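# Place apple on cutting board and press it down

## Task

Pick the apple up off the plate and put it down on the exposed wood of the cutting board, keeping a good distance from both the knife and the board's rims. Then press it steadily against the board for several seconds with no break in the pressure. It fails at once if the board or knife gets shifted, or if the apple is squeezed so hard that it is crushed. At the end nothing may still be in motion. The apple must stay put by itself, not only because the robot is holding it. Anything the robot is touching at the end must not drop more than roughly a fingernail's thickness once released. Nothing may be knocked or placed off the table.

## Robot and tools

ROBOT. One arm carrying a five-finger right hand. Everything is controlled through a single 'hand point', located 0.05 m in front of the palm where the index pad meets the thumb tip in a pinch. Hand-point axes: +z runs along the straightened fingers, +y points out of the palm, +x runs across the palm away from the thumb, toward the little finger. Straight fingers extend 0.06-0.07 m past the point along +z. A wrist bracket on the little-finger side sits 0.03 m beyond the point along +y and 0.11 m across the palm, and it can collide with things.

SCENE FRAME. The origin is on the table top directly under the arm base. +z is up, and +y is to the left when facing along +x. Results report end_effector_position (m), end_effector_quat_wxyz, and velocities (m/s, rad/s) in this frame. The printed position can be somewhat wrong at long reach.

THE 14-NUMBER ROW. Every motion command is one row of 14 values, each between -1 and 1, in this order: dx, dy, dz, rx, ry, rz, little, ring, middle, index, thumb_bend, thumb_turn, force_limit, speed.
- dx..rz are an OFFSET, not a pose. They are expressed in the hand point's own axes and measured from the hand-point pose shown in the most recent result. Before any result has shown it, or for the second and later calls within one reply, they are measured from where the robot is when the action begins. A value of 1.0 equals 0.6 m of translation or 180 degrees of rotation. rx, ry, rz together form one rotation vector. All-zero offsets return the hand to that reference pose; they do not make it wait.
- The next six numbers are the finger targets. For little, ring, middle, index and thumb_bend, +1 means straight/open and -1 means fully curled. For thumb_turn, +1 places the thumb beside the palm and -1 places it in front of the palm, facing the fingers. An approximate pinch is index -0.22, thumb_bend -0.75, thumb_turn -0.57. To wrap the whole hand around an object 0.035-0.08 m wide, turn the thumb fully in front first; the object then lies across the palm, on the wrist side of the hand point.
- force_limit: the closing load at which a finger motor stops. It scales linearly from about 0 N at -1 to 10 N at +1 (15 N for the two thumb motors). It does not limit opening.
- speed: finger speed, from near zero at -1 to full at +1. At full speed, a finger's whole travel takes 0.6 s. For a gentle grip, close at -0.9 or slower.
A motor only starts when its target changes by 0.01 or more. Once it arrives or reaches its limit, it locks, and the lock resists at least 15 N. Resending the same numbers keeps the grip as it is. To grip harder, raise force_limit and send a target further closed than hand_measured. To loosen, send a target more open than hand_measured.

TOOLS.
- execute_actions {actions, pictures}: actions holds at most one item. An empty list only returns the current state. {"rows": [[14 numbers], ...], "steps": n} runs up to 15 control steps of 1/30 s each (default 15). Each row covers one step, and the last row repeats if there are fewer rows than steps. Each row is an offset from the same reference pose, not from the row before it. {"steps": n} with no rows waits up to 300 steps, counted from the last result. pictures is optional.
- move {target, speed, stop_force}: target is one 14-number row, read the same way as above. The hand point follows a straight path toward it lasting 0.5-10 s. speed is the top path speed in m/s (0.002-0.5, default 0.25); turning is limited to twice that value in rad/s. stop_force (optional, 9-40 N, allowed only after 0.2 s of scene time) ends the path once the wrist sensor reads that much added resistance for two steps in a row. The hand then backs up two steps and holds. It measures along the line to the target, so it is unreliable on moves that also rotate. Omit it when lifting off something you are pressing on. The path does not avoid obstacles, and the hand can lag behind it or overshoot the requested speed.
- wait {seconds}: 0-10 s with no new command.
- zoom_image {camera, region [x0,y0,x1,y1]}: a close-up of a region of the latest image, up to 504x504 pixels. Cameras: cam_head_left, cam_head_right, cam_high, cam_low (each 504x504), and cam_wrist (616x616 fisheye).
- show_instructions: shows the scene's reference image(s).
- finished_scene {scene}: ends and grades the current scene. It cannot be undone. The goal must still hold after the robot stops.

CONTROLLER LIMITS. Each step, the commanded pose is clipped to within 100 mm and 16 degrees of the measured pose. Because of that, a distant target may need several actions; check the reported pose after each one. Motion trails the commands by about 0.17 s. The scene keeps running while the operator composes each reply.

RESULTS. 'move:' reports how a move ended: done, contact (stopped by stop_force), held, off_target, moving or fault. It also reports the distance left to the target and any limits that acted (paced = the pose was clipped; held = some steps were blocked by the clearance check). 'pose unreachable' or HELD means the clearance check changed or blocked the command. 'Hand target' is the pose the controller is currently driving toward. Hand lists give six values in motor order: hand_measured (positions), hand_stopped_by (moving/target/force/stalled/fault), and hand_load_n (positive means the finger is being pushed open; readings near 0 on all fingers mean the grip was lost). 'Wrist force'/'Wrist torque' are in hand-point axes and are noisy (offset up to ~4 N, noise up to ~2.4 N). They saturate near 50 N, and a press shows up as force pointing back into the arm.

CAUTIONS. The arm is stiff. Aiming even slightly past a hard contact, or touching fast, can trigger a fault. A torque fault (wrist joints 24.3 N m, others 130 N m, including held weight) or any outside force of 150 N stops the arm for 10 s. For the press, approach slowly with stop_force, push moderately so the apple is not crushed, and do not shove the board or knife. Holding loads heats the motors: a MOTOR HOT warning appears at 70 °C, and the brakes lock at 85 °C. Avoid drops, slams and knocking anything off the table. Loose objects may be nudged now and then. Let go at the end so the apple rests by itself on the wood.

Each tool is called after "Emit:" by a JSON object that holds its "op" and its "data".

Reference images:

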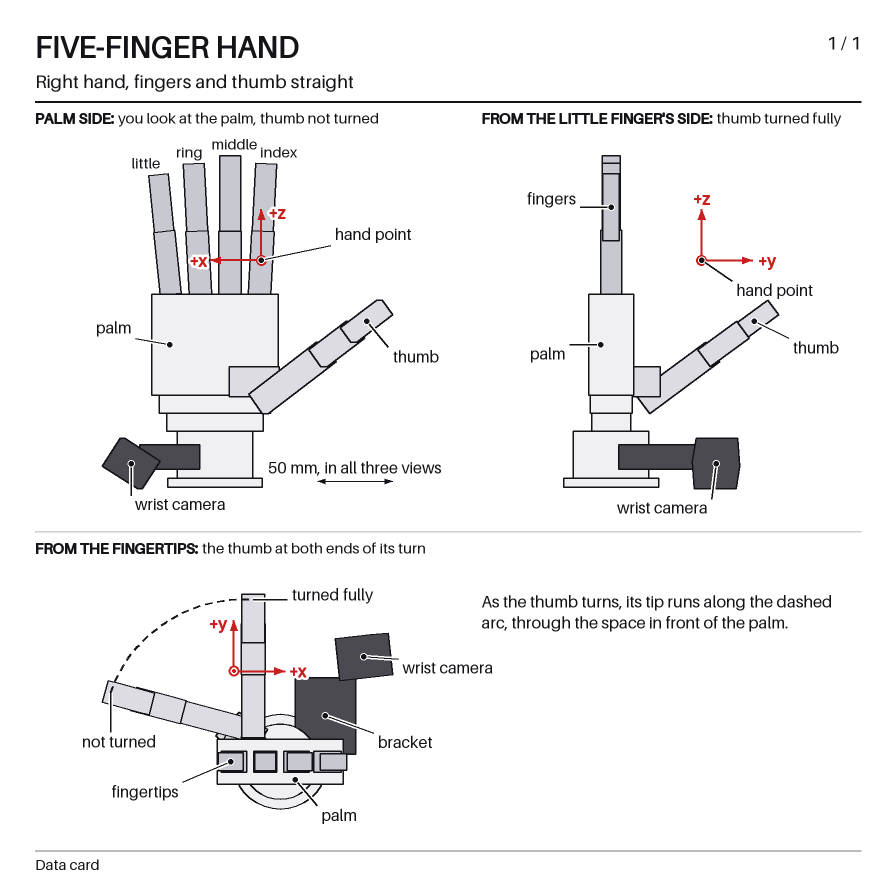

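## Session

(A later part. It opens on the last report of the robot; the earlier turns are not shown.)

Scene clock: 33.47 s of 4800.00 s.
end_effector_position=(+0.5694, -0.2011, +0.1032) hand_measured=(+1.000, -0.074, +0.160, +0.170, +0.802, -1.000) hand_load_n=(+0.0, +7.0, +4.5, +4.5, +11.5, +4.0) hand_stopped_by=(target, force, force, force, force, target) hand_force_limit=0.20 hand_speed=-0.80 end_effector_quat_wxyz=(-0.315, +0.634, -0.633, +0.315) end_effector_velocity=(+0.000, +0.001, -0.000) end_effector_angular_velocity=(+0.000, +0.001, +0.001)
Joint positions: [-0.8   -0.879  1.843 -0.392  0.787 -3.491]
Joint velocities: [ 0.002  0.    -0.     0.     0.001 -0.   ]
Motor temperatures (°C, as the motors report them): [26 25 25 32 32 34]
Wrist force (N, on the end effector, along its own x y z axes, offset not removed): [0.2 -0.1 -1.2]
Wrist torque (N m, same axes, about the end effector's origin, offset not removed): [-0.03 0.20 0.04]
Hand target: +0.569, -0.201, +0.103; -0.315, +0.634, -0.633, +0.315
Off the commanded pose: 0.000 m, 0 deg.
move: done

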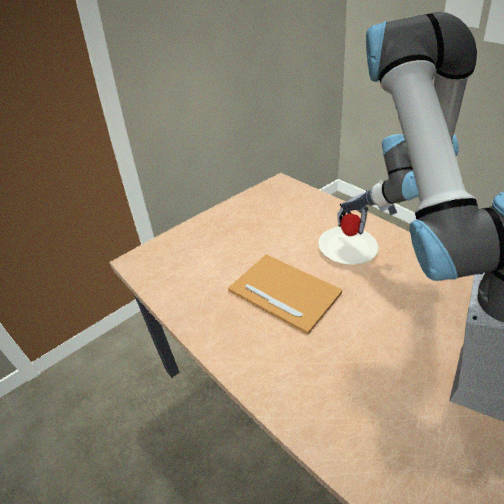

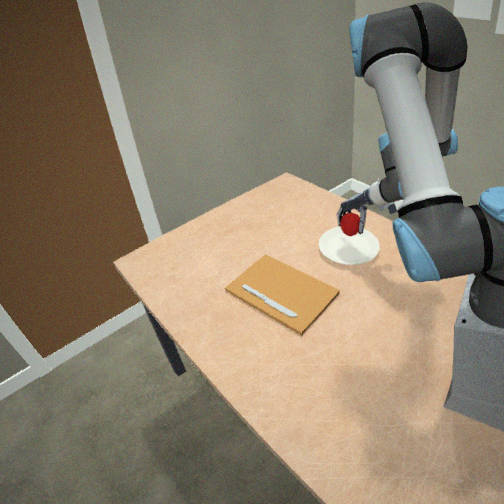

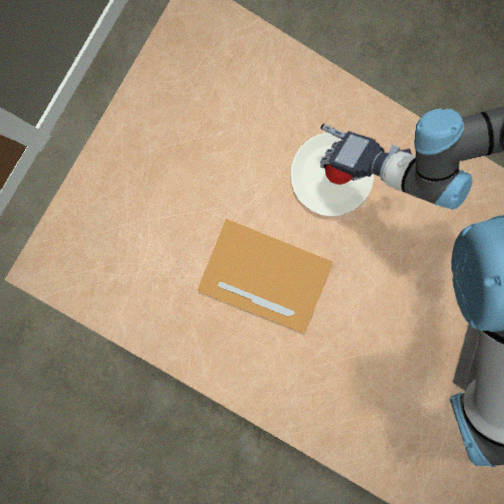

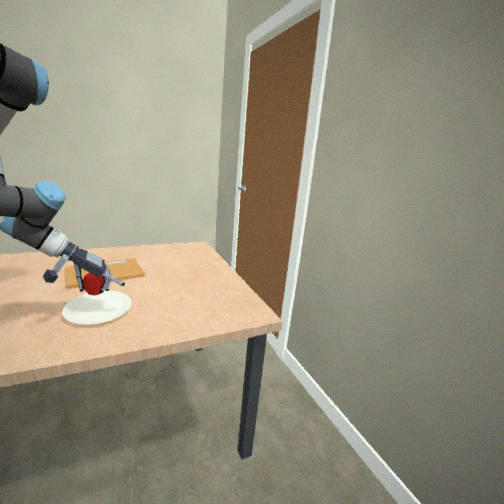

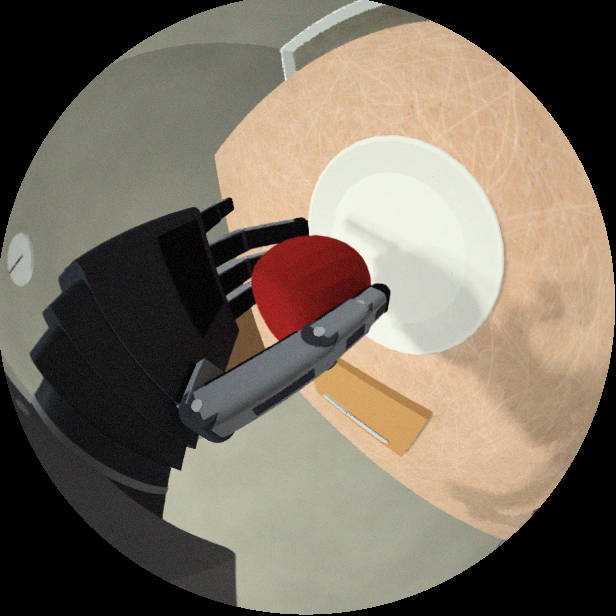

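Emit:
{"op": "move", "data": {"target": [-0.493,0.0055,0.048,0,0,0,1,-0.3,-0.6,-0.6,0,-1,0.2,-0.8], "speed": 0.2}}

Emit:
{"op": "zoom_image", "data": {"camera": "cam_high", "region": [190,200,350,350]}}

Emit:
{"op": "zoom_image", "data": {"camera": "cam_head_left", "region": [220,210,360,340]}}

Emit:
{"op": "zoom_image", "data": {"camera": "cam_low", "region": [40,210,160,310]}}

Scene clock: 37.87 s of 4800.00 s.
end_effector_position=(+0.5899, +0.0948, +0.0832) hand_measured=(+1.000, -0.074, +0.160, +0.170, +0.802, -1.000) hand_load_n=(+0.0, +7.0, +4.5, +4.5, +11.5, +4.0) hand_stopped_by=(target, force, force, force, force, target) hand_force_limit=0.20 hand_speed=-0.80 end_effector_quat_wxyz=(-0.315, +0.634, -0.633, +0.314) end_effector_velocity=(+0.001, +0.001, -0.000) end_effector_angular_velocity=(-0.002, -0.000, -0.003)
Joint positions: [-0.146 -0.986  2.006 -0.618  1.371 -3.147]
Joint velocities: [ 0.004  0.001 -0.003  0.001  0.008  0.002]
Motor temperatures (°C, as the motors report them): [26 25 25 32 32 34]
Wrist force (N, on the end effector, along its own x y z axes, offset not removed): [1.5 1.0 -0.6]
Wrist torque (N m, same axes, about the end effector's origin, offset not removed): [0.13 0.10 0.07]
Hand target: +0.590, +0.095, +0.083; -0.315, +0.634, -0.633, +0.315
Off the commanded pose: 0.000 m, 0 deg.
move: done

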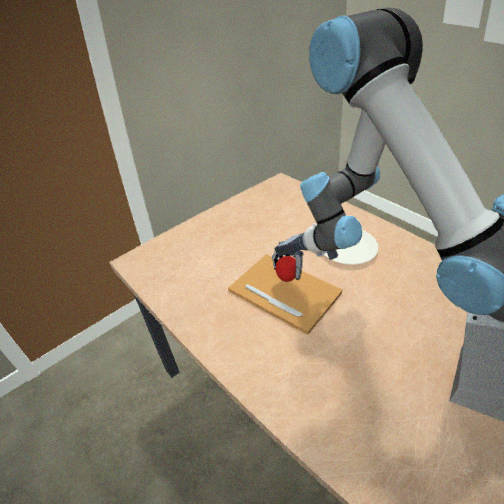

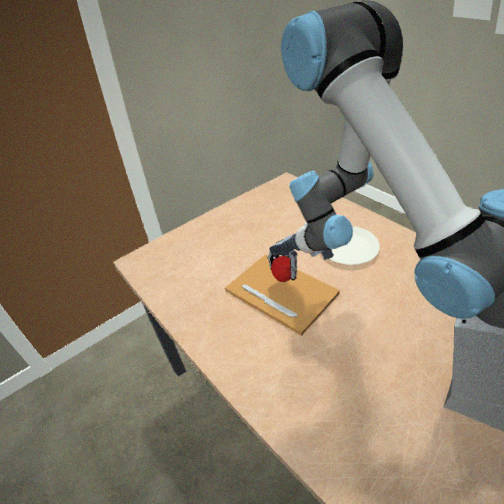

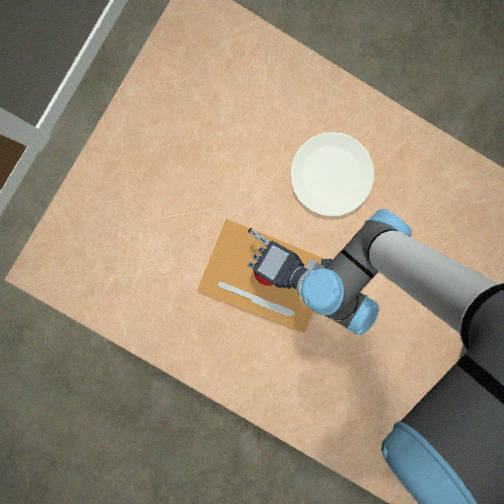

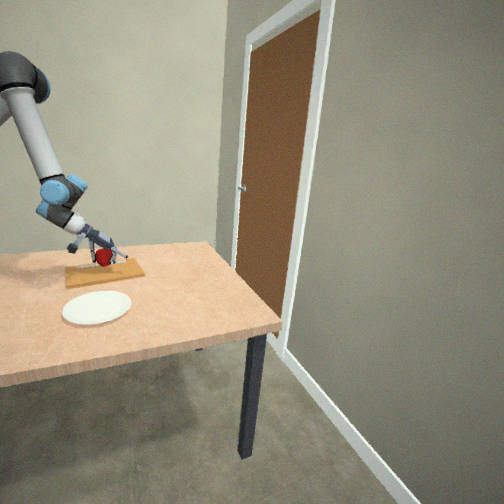

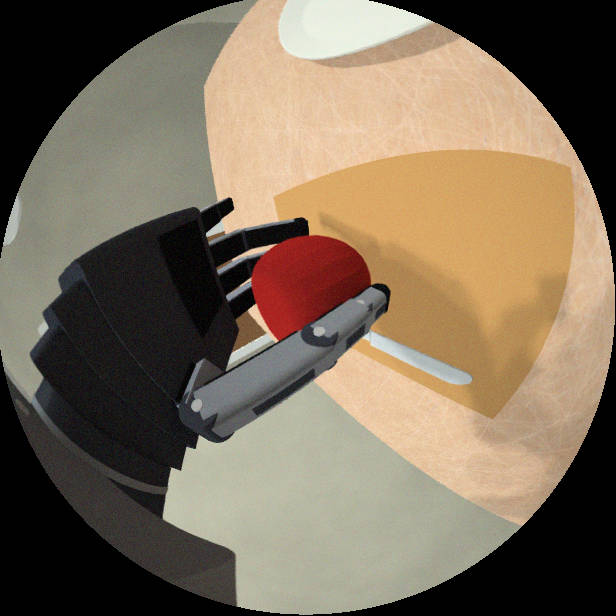

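Region (190, 200, 350, 350) of cam_high's 504x504 image, scaled by 3.150, with more detail than that image has; it fills the top 472 rows of this view, and the rest is white.

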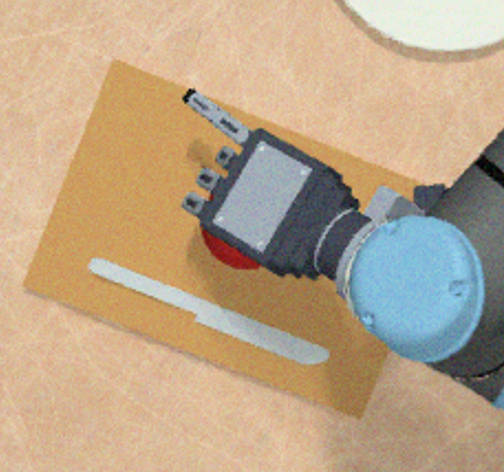

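Region (220, 210, 360, 340) of cam_head_left's 504x504 image, scaled by 3.600, with more detail than that image has; it fills the top 468 rows of this view, and the rest is white.

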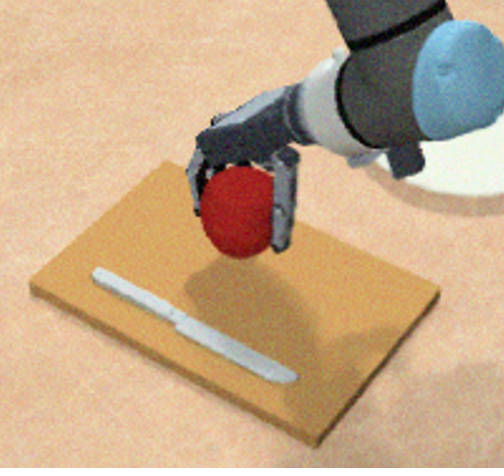

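Region (40, 210, 160, 310) of cam_low's 504x504 image, scaled by 4.200, with more detail than that image has.

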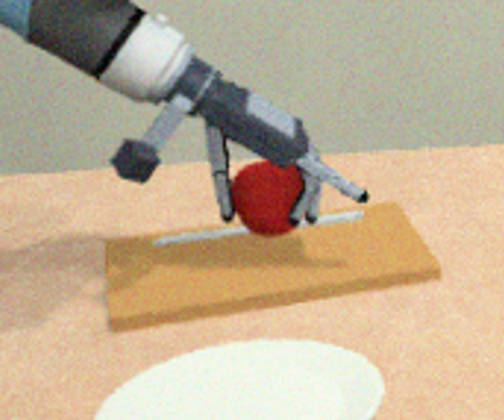

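Emit:
{"op": "move", "data": {"target": [0.012,0.0253,0.019,0,0,0,1,-0.3,-0.6,-0.6,0,-1,0.2,-0.8], "speed": 0.03, "stop_force": 9}}

Emit:
{"op": "move", "data": {"target": [0,0.0266,0.0201,0,0,0,1,-0.3,-0.6,-0.6,0,-1,0.2,-0.8], "speed": 0.004, "stop_force": 12}}

Emit:
{"op": "zoom_image", "data": {"camera": "cam_low", "region": [40,210,160,310]}}

Scene clock: 40.77 s of 4800.00 s.
end_effector_position=(+0.5899, +0.0877, +0.0644) hand_measured=(+1.000, -0.074, +0.160, +0.170, +0.802, -1.000) hand_load_n=(+0.0, +7.0, +4.5, +4.5, +11.5, +4.0) hand_stopped_by=(target, force, force, force, force, target) hand_force_limit=0.20 hand_speed=-0.80 end_effector_quat_wxyz=(-0.315, +0.634, -0.633, +0.314) end_effector_velocity=(-0.000, -0.001, -0.002) end_effector_angular_velocity=(-0.000, +0.001, -0.001)
Joint positions: [-0.158 -0.939  1.995 -0.654  1.36  -3.152]
Joint velocities: [-0.002  0.005 -0.001 -0.002 -0.001 -0.   ]
Motor temperatures (°C, as the motors report them): [26 25 25 32 32 34]
Wrist force (N, on the end effector, along its own x y z axes, offset not removed): [-1.1 2.3 -0.6]
Wrist torque (N m, same axes, about the end effector's origin, offset not removed): [0.20 0.38 -0.11]
Hand target: +0.590, +0.088, +0.064; -0.315, +0.634, -0.633, +0.314
Off the commanded pose: 0.000 m, 0 deg.
move: done

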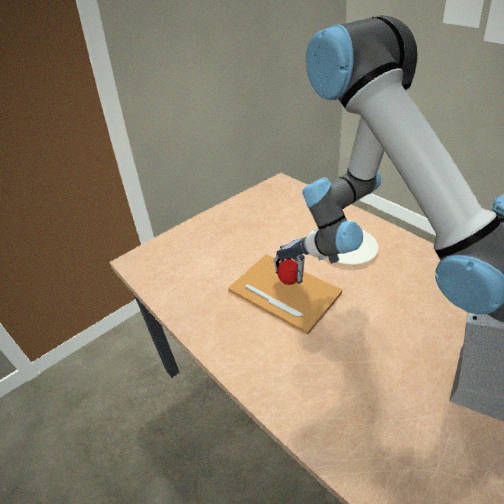

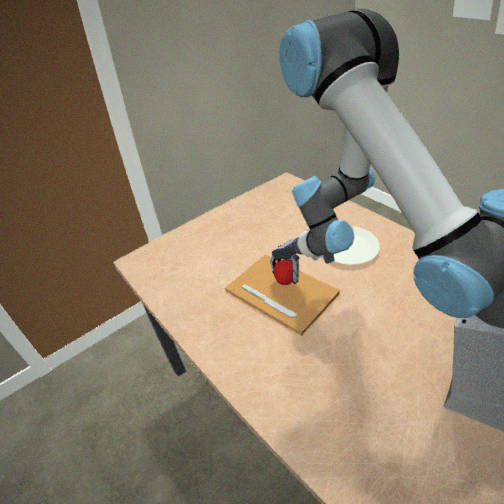

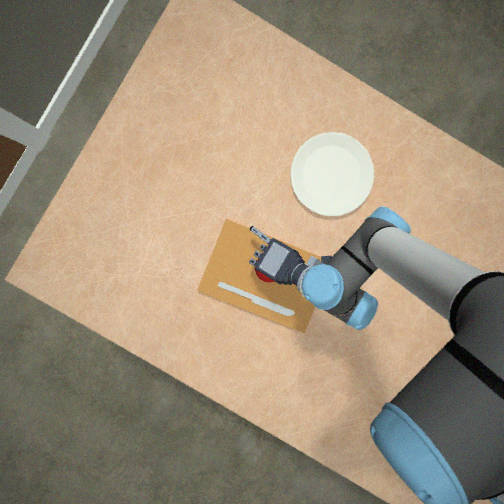

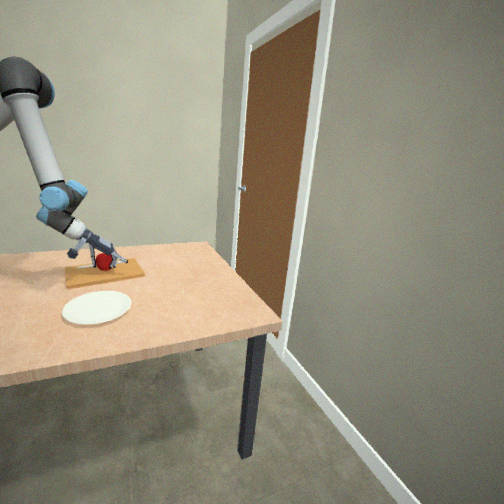

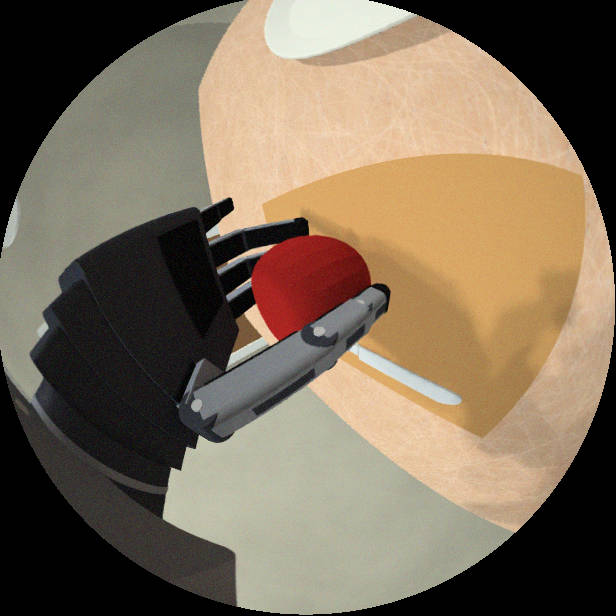

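Scene clock: 44.70 s of 4800.00 s.
end_effector_position=(+0.5901, +0.0876, +0.0502) hand_measured=(+1.000, -0.074, +0.160, +0.170, +0.802, -1.000) hand_load_n=(+0.0, +6.0, +3.5, +3.5, +12.0, +2.5) hand_stopped_by=(target, force, force, force, force, target) hand_force_limit=0.20 hand_speed=-0.80 end_effector_quat_wxyz=(-0.315, +0.633, -0.633, +0.315) end_effector_velocity=(+0.001, -0.001, +0.002) end_effector_angular_velocity=(-0.001, -0.002, -0.001)
Joint positions: [-0.154 -0.903  1.984 -0.679  1.364 -3.15 ]
Joint velocities: [-0.002 -0.005 -0.     0.002 -0.     0.   ]
Motor temperatures (°C, as the motors report them): [26 25 25 32 32 34]
Wrist force (N, on the end effector, along its own x y z axes, offset not removed): [2.8 -5.8 -11.0]
Wrist torque (N m, same axes, about the end effector's origin, offset not removed): [0.11 0.20 0.01]
Hand target: +0.590, +0.088, +0.050; -0.315, +0.634, -0.633, +0.315
Off the commanded pose: 0.006 m, 0 deg.
move: contact

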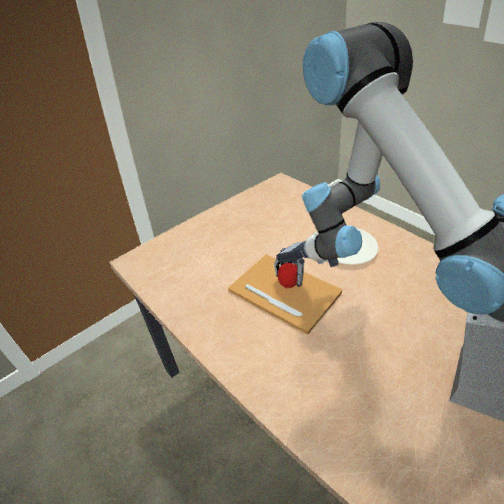

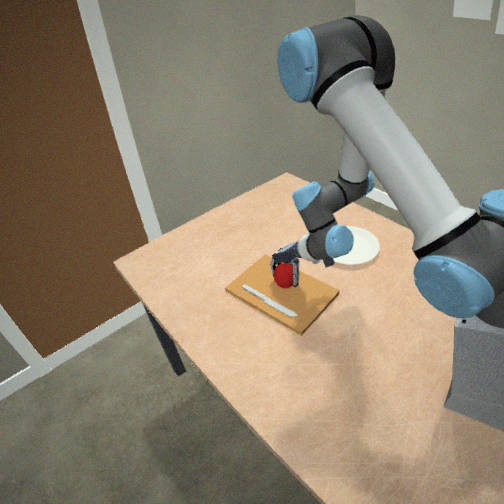

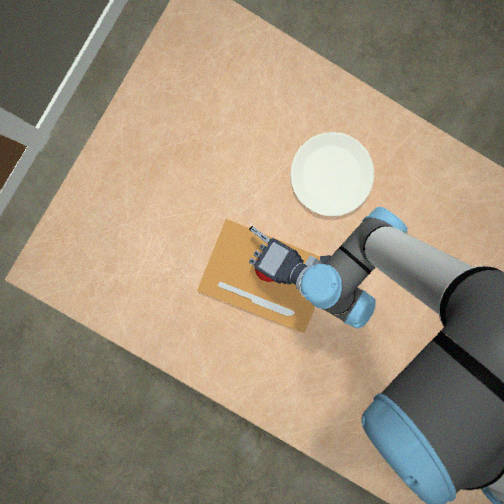

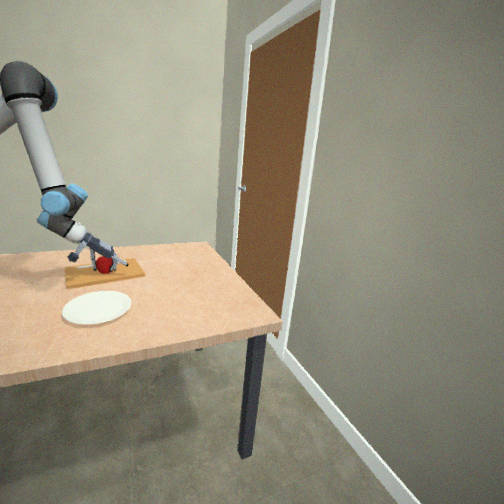

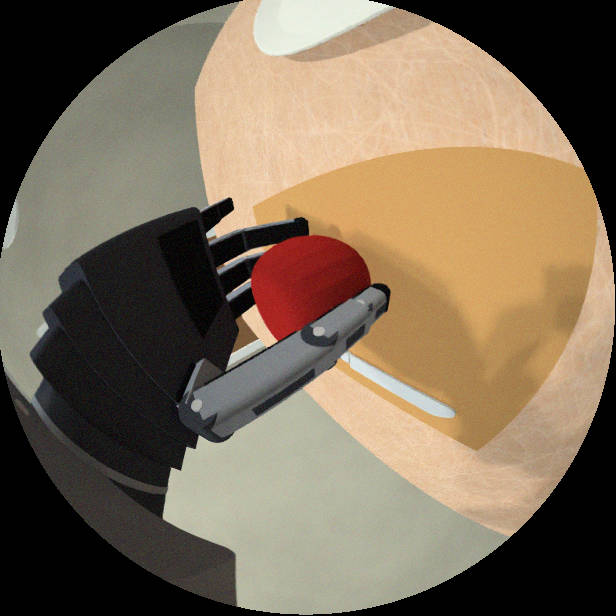

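Region (40, 210, 160, 310) of cam_low's 504x504 image, scaled by 4.200, with more detail than that image has.

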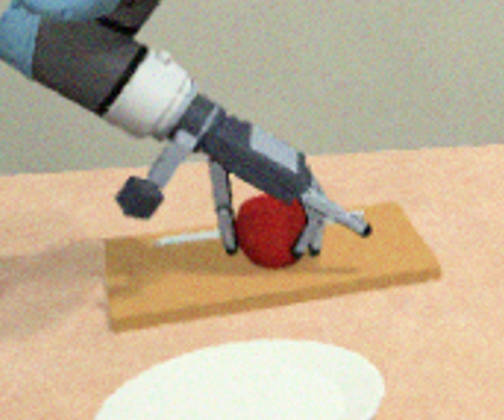

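Emit:
{"op": "execute_actions", "data": {"actions": [{"steps": 30}], "pictures": false}}

Scene clock: 45.70 s of 4800.00 s.
end_effector_position=(+0.5899, +0.0876, +0.0504) hand_measured=(+1.000, -0.074, +0.160, +0.170, +0.802, -1.000) hand_load_n=(+0.0, +7.0, +4.5, +4.5, +11.0, +3.5) hand_stopped_by=(target, force, force, force, force, target) hand_force_limit=0.20 hand_speed=-0.80 end_effector_quat_wxyz=(-0.315, +0.634, -0.633, +0.315) end_effector_velocity=(-0.000, +0.001, +0.000) end_effector_angular_velocity=(+0.001, +0.000, +0.001)
Joint positions: [-0.154 -0.903  1.984 -0.678  1.364 -3.15 ]
Joint velocities: [ 0.001 -0.     0.     0.    -0.001 -0.   ]
Motor temperatures (°C, as the motors report them): [26 25 25 32 32 34]
Wrist force (N, on the end effector, along its own x y z axes, offset not removed): [0.2 -2.3 -3.7]
Wrist torque (N m, same axes, about the end effector's origin, offset not removed): [0.26 0.53 -0.11]
Hand target: +0.590, +0.088, +0.050; -0.315, +0.634, -0.633, +0.315
Off the commanded pose: 0.006 m, 0 deg.
Steps of this call (steps 1 to 30: nothing new was sent). Readings (end_effector_position | what the end effector reports):
1: (+0.5901, +0.0876, +0.0503) | hand_measured=(+1.000, -0.074, +0.160, +0.170, +0.802, -1.000) hand_load_n=(+0.0, +6.5, +4.0, +4.0, +11.5, +3.0) hand_stopped_by=(target, force, force, force, force, target) hand_force_limit=0.20 hand_speed=-0.80
2: (+0.5901, +0.0876, +0.0503) | hand_measured=(+1.000, -0.074, +0.160, +0.170, +0.802, -1.000) hand_load_n=(+0.0, +6.5, +4.0, +4.0, +11.5, +3.0) hand_stopped_by=(target, force, force, force, force, target) hand_force_limit=0.20 hand_speed=-0.80
4: (+0.5900, +0.0877, +0.0504) | hand_measured=(+1.000, -0.074, +0.160, +0.170, +0.802, -1.000) hand_load_n=(+0.0, +6.5, +4.0, +4.0, +11.5, +3.0) hand_stopped_by=(target, force, force, force, force, target) hand_force_limit=0.20 hand_speed=-0.80
8: (+0.5899, +0.0877, +0.0504) | hand_measured=(+1.000, -0.074, +0.160, +0.170, +0.802, -1.000) hand_load_n=(+0.0, +7.0, +4.5, +4.5, +11.0, +3.5) hand_stopped_by=(target, force, force, force, force, target) hand_force_limit=0.20 hand_speed=-0.80
30: the state above

Emit:
{"op": "execute_actions", "data": {"actions": [{"rows": [[0,0.0004,0.0003,0,0,0,1,-0.3,-0.6,-0.6,0,-1,0.2,-0.8]], "steps": 15}], "pictures": false}}

Emit:
{"op": "execute_actions", "data": {"actions": [{"steps": 20}], "pictures": false}}

Scene clock: 47.13 s of 4800.00 s.
end_effector_position=(+0.5898, +0.0876, +0.0501) hand_measured=(+1.000, -0.074, +0.160, +0.170, +0.802, -1.000) hand_load_n=(+0.0, +7.0, +4.5, +4.5, +10.5, +3.0) hand_stopped_by=(target, force, force, force, force, target) hand_force_limit=0.20 hand_speed=-0.80 end_effector_quat_wxyz=(-0.315, +0.634, -0.633, +0.315) end_effector_velocity=(+0.000, -0.001, -0.000) end_effector_angular_velocity=(-0.001, +0.001, -0.002)
Joint positions: [-0.154 -0.903  1.984 -0.678  1.364 -3.15 ]
Joint velocities: [-0.001  0.001 -0.     0.     0.001  0.   ]
Motor temperatures (°C, as the motors report them): [26 25 25 32 32 34]
Wrist force (N, on the end effector, along its own x y z axes, offset not removed): [2.4 -11.5 -7.8]
Wrist torque (N m, same axes, about the end effector's origin, offset not removed): [-0.20 0.16 -0.11]
Hand target: +0.590, +0.088, +0.050; -0.315, +0.634, -0.633, +0.315
Off the commanded pose: 0.000 m, 0 deg.
Steps of this call (steps 1 to 28: nothing new was sent; steps 29 to 43: all 15 steps of this action). Readings (end_effector_position | what the end effector reports):
29: (+0.5899, +0.0876, +0.0504) | hand_measured=(+1.000, -0.074, +0.160, +0.170, +0.802, -1.000) hand_load_n=(+0.0, +7.0, +4.5, +4.5, +11.0, +3.5) hand_stopped_by=(target, force, force, force, force, target) hand_force_limit=0.20 hand_speed=-0.80
30: (+0.5899, +0.0876, +0.0504) | hand_measured=(+1.000, -0.074, +0.160, +0.170, +0.802, -1.000) hand_load_n=(+0.0, +7.0, +4.5, +4.5, +11.0, +3.5) hand_stopped_by=(target, force, force, force, force, target) hand_force_limit=0.20 hand_speed=-0.80
32: (+0.5898, +0.0876, +0.0504) | hand_measured=(+1.000, -0.074, +0.160, +0.170, +0.802, -1.000) hand_load_n=(+0.0, +7.0, +4.5, +4.5, +11.0, +3.5) hand_stopped_by=(target, force, force, force, force, target) hand_force_limit=0.20 hand_speed=-0.80
36: (+0.5897, +0.0876, +0.0502) | hand_measured=(+1.000, -0.074, +0.160, +0.170, +0.802, -1.000) hand_load_n=(+0.0, +7.0, +5.0, +5.0, +10.5, +3.5) hand_stopped_by=(target, force, force, force, force, target) hand_force_limit=0.20 hand_speed=-0.80
43: the state above

Scene clock: 47.80 s of 4800.00 s.
end_effector_position=(+0.5899, +0.0876, +0.0501) hand_measured=(+1.000, -0.074, +0.160, +0.170, +0.802, -1.000) hand_load_n=(+0.0, +7.0, +4.5, +4.5, +11.0, +3.0) hand_stopped_by=(target, force, force, force, force, target) hand_force_limit=0.20 hand_speed=-0.80 end_effector_quat_wxyz=(-0.315, +0.634, -0.633, +0.315) end_effector_velocity=(-0.001, +0.000, -0.001) end_effector_angular_velocity=(+0.000, +0.001, +0.001)
Joint positions: [-0.154 -0.903  1.984 -0.678  1.364 -3.15 ]
Joint velocities: [ 0.001  0.001 -0.     0.     0.     0.   ]
Motor temperatures (°C, as the motors report them): [26 25 25 32 32 34]
Wrist force (N, on the end effector, along its own x y z axes, offset not removed): [1.2 -10.9 -9.9]
Wrist torque (N m, same axes, about the end effector's origin, offset not removed): [-0.07 0.42 -0.17]
Hand target: +0.590, +0.088, +0.050; -0.315, +0.634, -0.633, +0.315
Off the commanded pose: 0.000 m, 0 deg.
Steps of this call (steps 1 to 20: nothing new was sent). Readings (end_effector_position | what the end effector reports):
1: (+0.5898, +0.0876, +0.0501) | hand_measured=(+1.000, -0.074, +0.160, +0.170, +0.802, -1.000) hand_load_n=(+0.0, +7.0, +4.5, +4.5, +10.5, +3.0) hand_stopped_by=(target, force, force, force, force, target) hand_force_limit=0.20 hand_speed=-0.80
2: (+0.5898, +0.0876, +0.0501) | hand_measured=(+1.000, -0.074, +0.160, +0.170, +0.802, -1.000) hand_load_n=(+0.0, +7.0, +4.5, +4.5, +11.0, +3.0) hand_stopped_by=(target, force, force, force, force, target) hand_force_limit=0.20 hand_speed=-0.80
4: (+0.5898, +0.0876, +0.0501) | hand_measured=(+1.000, -0.074, +0.160, +0.170, +0.802, -1.000) hand_load_n=(+0.0, +7.0, +4.5, +4.5, +11.0, +3.0) hand_stopped_by=(target, force, force, force, force, target) hand_force_limit=0.20 hand_speed=-0.80
8: (+0.5899, +0.0876, +0.0501) | hand_measured=(+1.000, -0.074, +0.160, +0.170, +0.802, -1.000) hand_load_n=(+0.0, +7.0, +4.5, +4.5, +11.0, +3.0) hand_stopped_by=(target, force, force, force, force, target) hand_force_limit=0.20 hand_speed=-0.80
20: the state above

Emit:
{"op": "execute_actions", "data": {"actions": [{"rows": [[0,0.00022,0.00017,0,0,0,1,-0.3,-0.6,-0.6,0,-1,0.2,-0.8]], "steps": 15}], "pictures": false}}

Emit:
{"op": "execute_actions", "data": {"actions": [{"steps": 60}], "pictures": false}}

Emit:
{"op": "execute_actions", "data": {"actions": [{"steps": 90}], "pictures": false}}

Scene clock: 49.57 s of 4800.00 s.
end_effector_position=(+0.5899, +0.0876, +0.0499) hand_measured=(+1.000, -0.074, +0.160, +0.170, +0.802, -1.000) hand_load_n=(+0.0, +6.5, +4.0, +4.0, +11.0, +2.5) hand_stopped_by=(target, force, force, force, force, target) hand_force_limit=0.20 hand_speed=-0.80 end_effector_quat_wxyz=(-0.315, +0.634, -0.633, +0.315) end_effector_velocity=(-0.000, +0.001, -0.000) end_effector_angular_velocity=(+0.000, -0.000, +0.001)
Joint positions: [-0.154 -0.902  1.984 -0.679  1.364 -3.15 ]
Joint velocities: [ 0.001  0.    -0.    -0.001 -0.     0.   ]
Motor temperatures (°C, as the motors report them): [26 25 25 32 32 34]
Wrist force (N, on the end effector, along its own x y z axes, offset not removed): [3.5 -15.2 -16.0]
Wrist torque (N m, same axes, about the end effector's origin, offset not removed): [-0.30 0.21 -0.16]
Hand target: +0.590, +0.088, +0.050; -0.315, +0.634, -0.633, +0.315
Off the commanded pose: 0.000 m, 0 deg.
Steps of this call (steps 1 to 38: nothing new was sent; steps 39 to 53: all 15 steps of this action). Readings (end_effector_position | what the end effector reports):
39: (+0.5899, +0.0876, +0.0501) | hand_measured=(+1.000, -0.074, +0.160, +0.170, +0.802, -1.000) hand_load_n=(+0.0, +7.0, +4.5, +4.0, +11.0, +3.0) hand_stopped_by=(target, force, force, force, force, target) hand_force_limit=0.20 hand_speed=-0.80
40: (+0.5899, +0.0876, +0.0501) | hand_measured=(+1.000, -0.074, +0.160, +0.170, +0.802, -1.000) hand_load_n=(+0.0, +7.0, +4.5, +4.0, +11.0, +3.0) hand_stopped_by=(target, force, force, force, force, target) hand_force_limit=0.20 hand_speed=-0.80
42: (+0.5899, +0.0876, +0.0500) | hand_measured=(+1.000, -0.074, +0.160, +0.170, +0.802, -1.000) hand_load_n=(+0.0, +6.5, +4.0, +4.0, +11.0, +3.0) hand_stopped_by=(target, force, force, force, force, target) hand_force_limit=0.20 hand_speed=-0.80
46: (+0.5899, +0.0876, +0.0500) | hand_measured=(+1.000, -0.074, +0.160, +0.170, +0.802, -1.000) hand_load_n=(+0.0, +6.5, +4.0, +4.0, +11.0, +3.0) hand_stopped_by=(target, force, force, force, force, target) hand_force_limit=0.20 hand_speed=-0.80
53: the state above

Scene clock: 51.57 s of 4800.00 s.
end_effector_position=(+0.5899, +0.0876, +0.0499) hand_measured=(+1.000, -0.074, +0.160, +0.170, +0.802, -1.000) hand_load_n=(+0.0, +6.5, +4.0, +4.0, +11.0, +2.5) hand_stopped_by=(target, force, force, force, force, target) hand_force_limit=0.20 hand_speed=-0.80 end_effector_quat_wxyz=(-0.315, +0.634, -0.633, +0.315) end_effector_velocity=(+0.000, -0.001, +0.000) end_effector_angular_velocity=(-0.001, -0.000, -0.002)
Joint positions: [-0.154 -0.902  1.984 -0.679  1.364 -3.15 ]
Joint velocities: [-0.002  0.    -0.     0.     0.     0.   ]
Motor temperatures (°C, as the motors report them): [26 25 25 32 32 34]
Wrist force (N, on the end effector, along its own x y z axes, offset not removed): [2.3 -14.2 -13.6]
Wrist torque (N m, same axes, about the end effector's origin, offset not removed): [-0.23 0.32 -0.21]
Hand target: +0.590, +0.088, +0.050; -0.315, +0.634, -0.633, +0.315
Off the commanded pose: 0.000 m, 0 deg.
Steps of this call (steps 1 to 60: nothing new was sent). Readings (end_effector_position | what the end effector reports):
1: (+0.5899, +0.0876, +0.0499) | hand_measured=(+1.000, -0.074, +0.160, +0.170, +0.802, -1.000) hand_load_n=(+0.0, +6.5, +4.0, +4.0, +11.0, +2.5) hand_stopped_by=(target, force, force, force, force, target) hand_force_limit=0.20 hand_speed=-0.80
2: (+0.5899, +0.0876, +0.0499) | hand_measured=(+1.000, -0.074, +0.160, +0.170, +0.802, -1.000) hand_load_n=(+0.0, +6.5, +4.0, +4.0, +11.0, +2.5) hand_stopped_by=(target, force, force, force, force, target) hand_force_limit=0.20 hand_speed=-0.80
4: (+0.5899, +0.0876, +0.0499) | hand_measured=(+1.000, -0.074, +0.160, +0.170, +0.802, -1.000) hand_load_n=(+0.0, +6.5, +4.0, +4.0, +11.0, +2.5) hand_stopped_by=(target, force, force, force, force, target) hand_force_limit=0.20 hand_speed=-0.80
8: (+0.5899, +0.0876, +0.0499) | hand_measured=(+1.000, -0.074, +0.160, +0.170, +0.802, -1.000) hand_load_n=(+0.0, +6.5, +4.0, +4.0, +11.0, +2.5) hand_stopped_by=(target, force, force, force, force, target) hand_force_limit=0.20 hand_speed=-0.80
60: the state above

Scene clock: 54.57 s of 4800.00 s.
end_effector_position=(+0.5899, +0.0876, +0.0499) hand_measured=(+1.000, -0.074, +0.160, +0.170, +0.802, -1.000) hand_load_n=(+0.0, +6.5, +4.0, +4.0, +11.0, +2.5) hand_stopped_by=(target, force, force, force, force, target) hand_force_limit=0.20 hand_speed=-0.80 end_effector_quat_wxyz=(-0.315, +0.634, -0.633, +0.315) end_effector_velocity=(+0.000, +0.001, +0.001) end_effector_angular_velocity=(+0.000, -0.001, +0.002)
Joint positions: [-0.154 -0.902  1.984 -0.679  1.364 -3.15 ]
Joint velocities: [ 0.001 -0.001 -0.    -0.    -0.001  0.   ]
Motor temperatures (°C, as the motors report them): [26 25 25 32 32 34]
Wrist force (N, on the end effector, along its own x y z axes, offset not removed): [2.4 -14.0 -15.7]
Wrist torque (N m, same axes, about the end effector's origin, offset not removed): [-0.09 0.42 -0.12]
Hand target: +0.590, +0.088, +0.050; -0.315, +0.634, -0.633, +0.315
Off the commanded pose: 0.000 m, 0 deg.
Steps of this call (steps 1 to 90: nothing new was sent). Readings (end_effector_position | what the end effector reports):
1: (+0.5899, +0.0876, +0.0499) | hand_measured=(+1.000, -0.074, +0.160, +0.170, +0.802, -1.000) hand_load_n=(+0.0, +6.5, +4.0, +4.0, +11.0, +2.5) hand_stopped_by=(target, force, force, force, force, target) hand_force_limit=0.20 hand_speed=-0.80
2: (+0.5899, +0.0876, +0.0499) | hand_measured=(+1.000, -0.074, +0.160, +0.170, +0.802, -1.000) hand_load_n=(+0.0, +6.5, +4.0, +4.0, +11.0, +2.5) hand_stopped_by=(target, force, force, force, force, target) hand_force_limit=0.20 hand_speed=-0.80
4: (+0.5899, +0.0876, +0.0499) | hand_measured=(+1.000, -0.074, +0.160, +0.170, +0.802, -1.000) hand_load_n=(+0.0, +6.5, +4.0, +4.0, +11.0, +2.5) hand_stopped_by=(target, force, force, force, force, target) hand_force_limit=0.20 hand_speed=-0.80
8: (+0.5899, +0.0876, +0.0499) | hand_measured=(+1.000, -0.074, +0.160, +0.170, +0.802, -1.000) hand_load_n=(+0.0, +6.5, +4.0, +4.0, +11.0, +2.5) hand_stopped_by=(target, force, force, force, force, target) hand_force_limit=0.20 hand_speed=-0.80
90: the state above

Emit:
{"op": "finished_scene", "data": {"scene": 1}}

The scene is finished: the task was done.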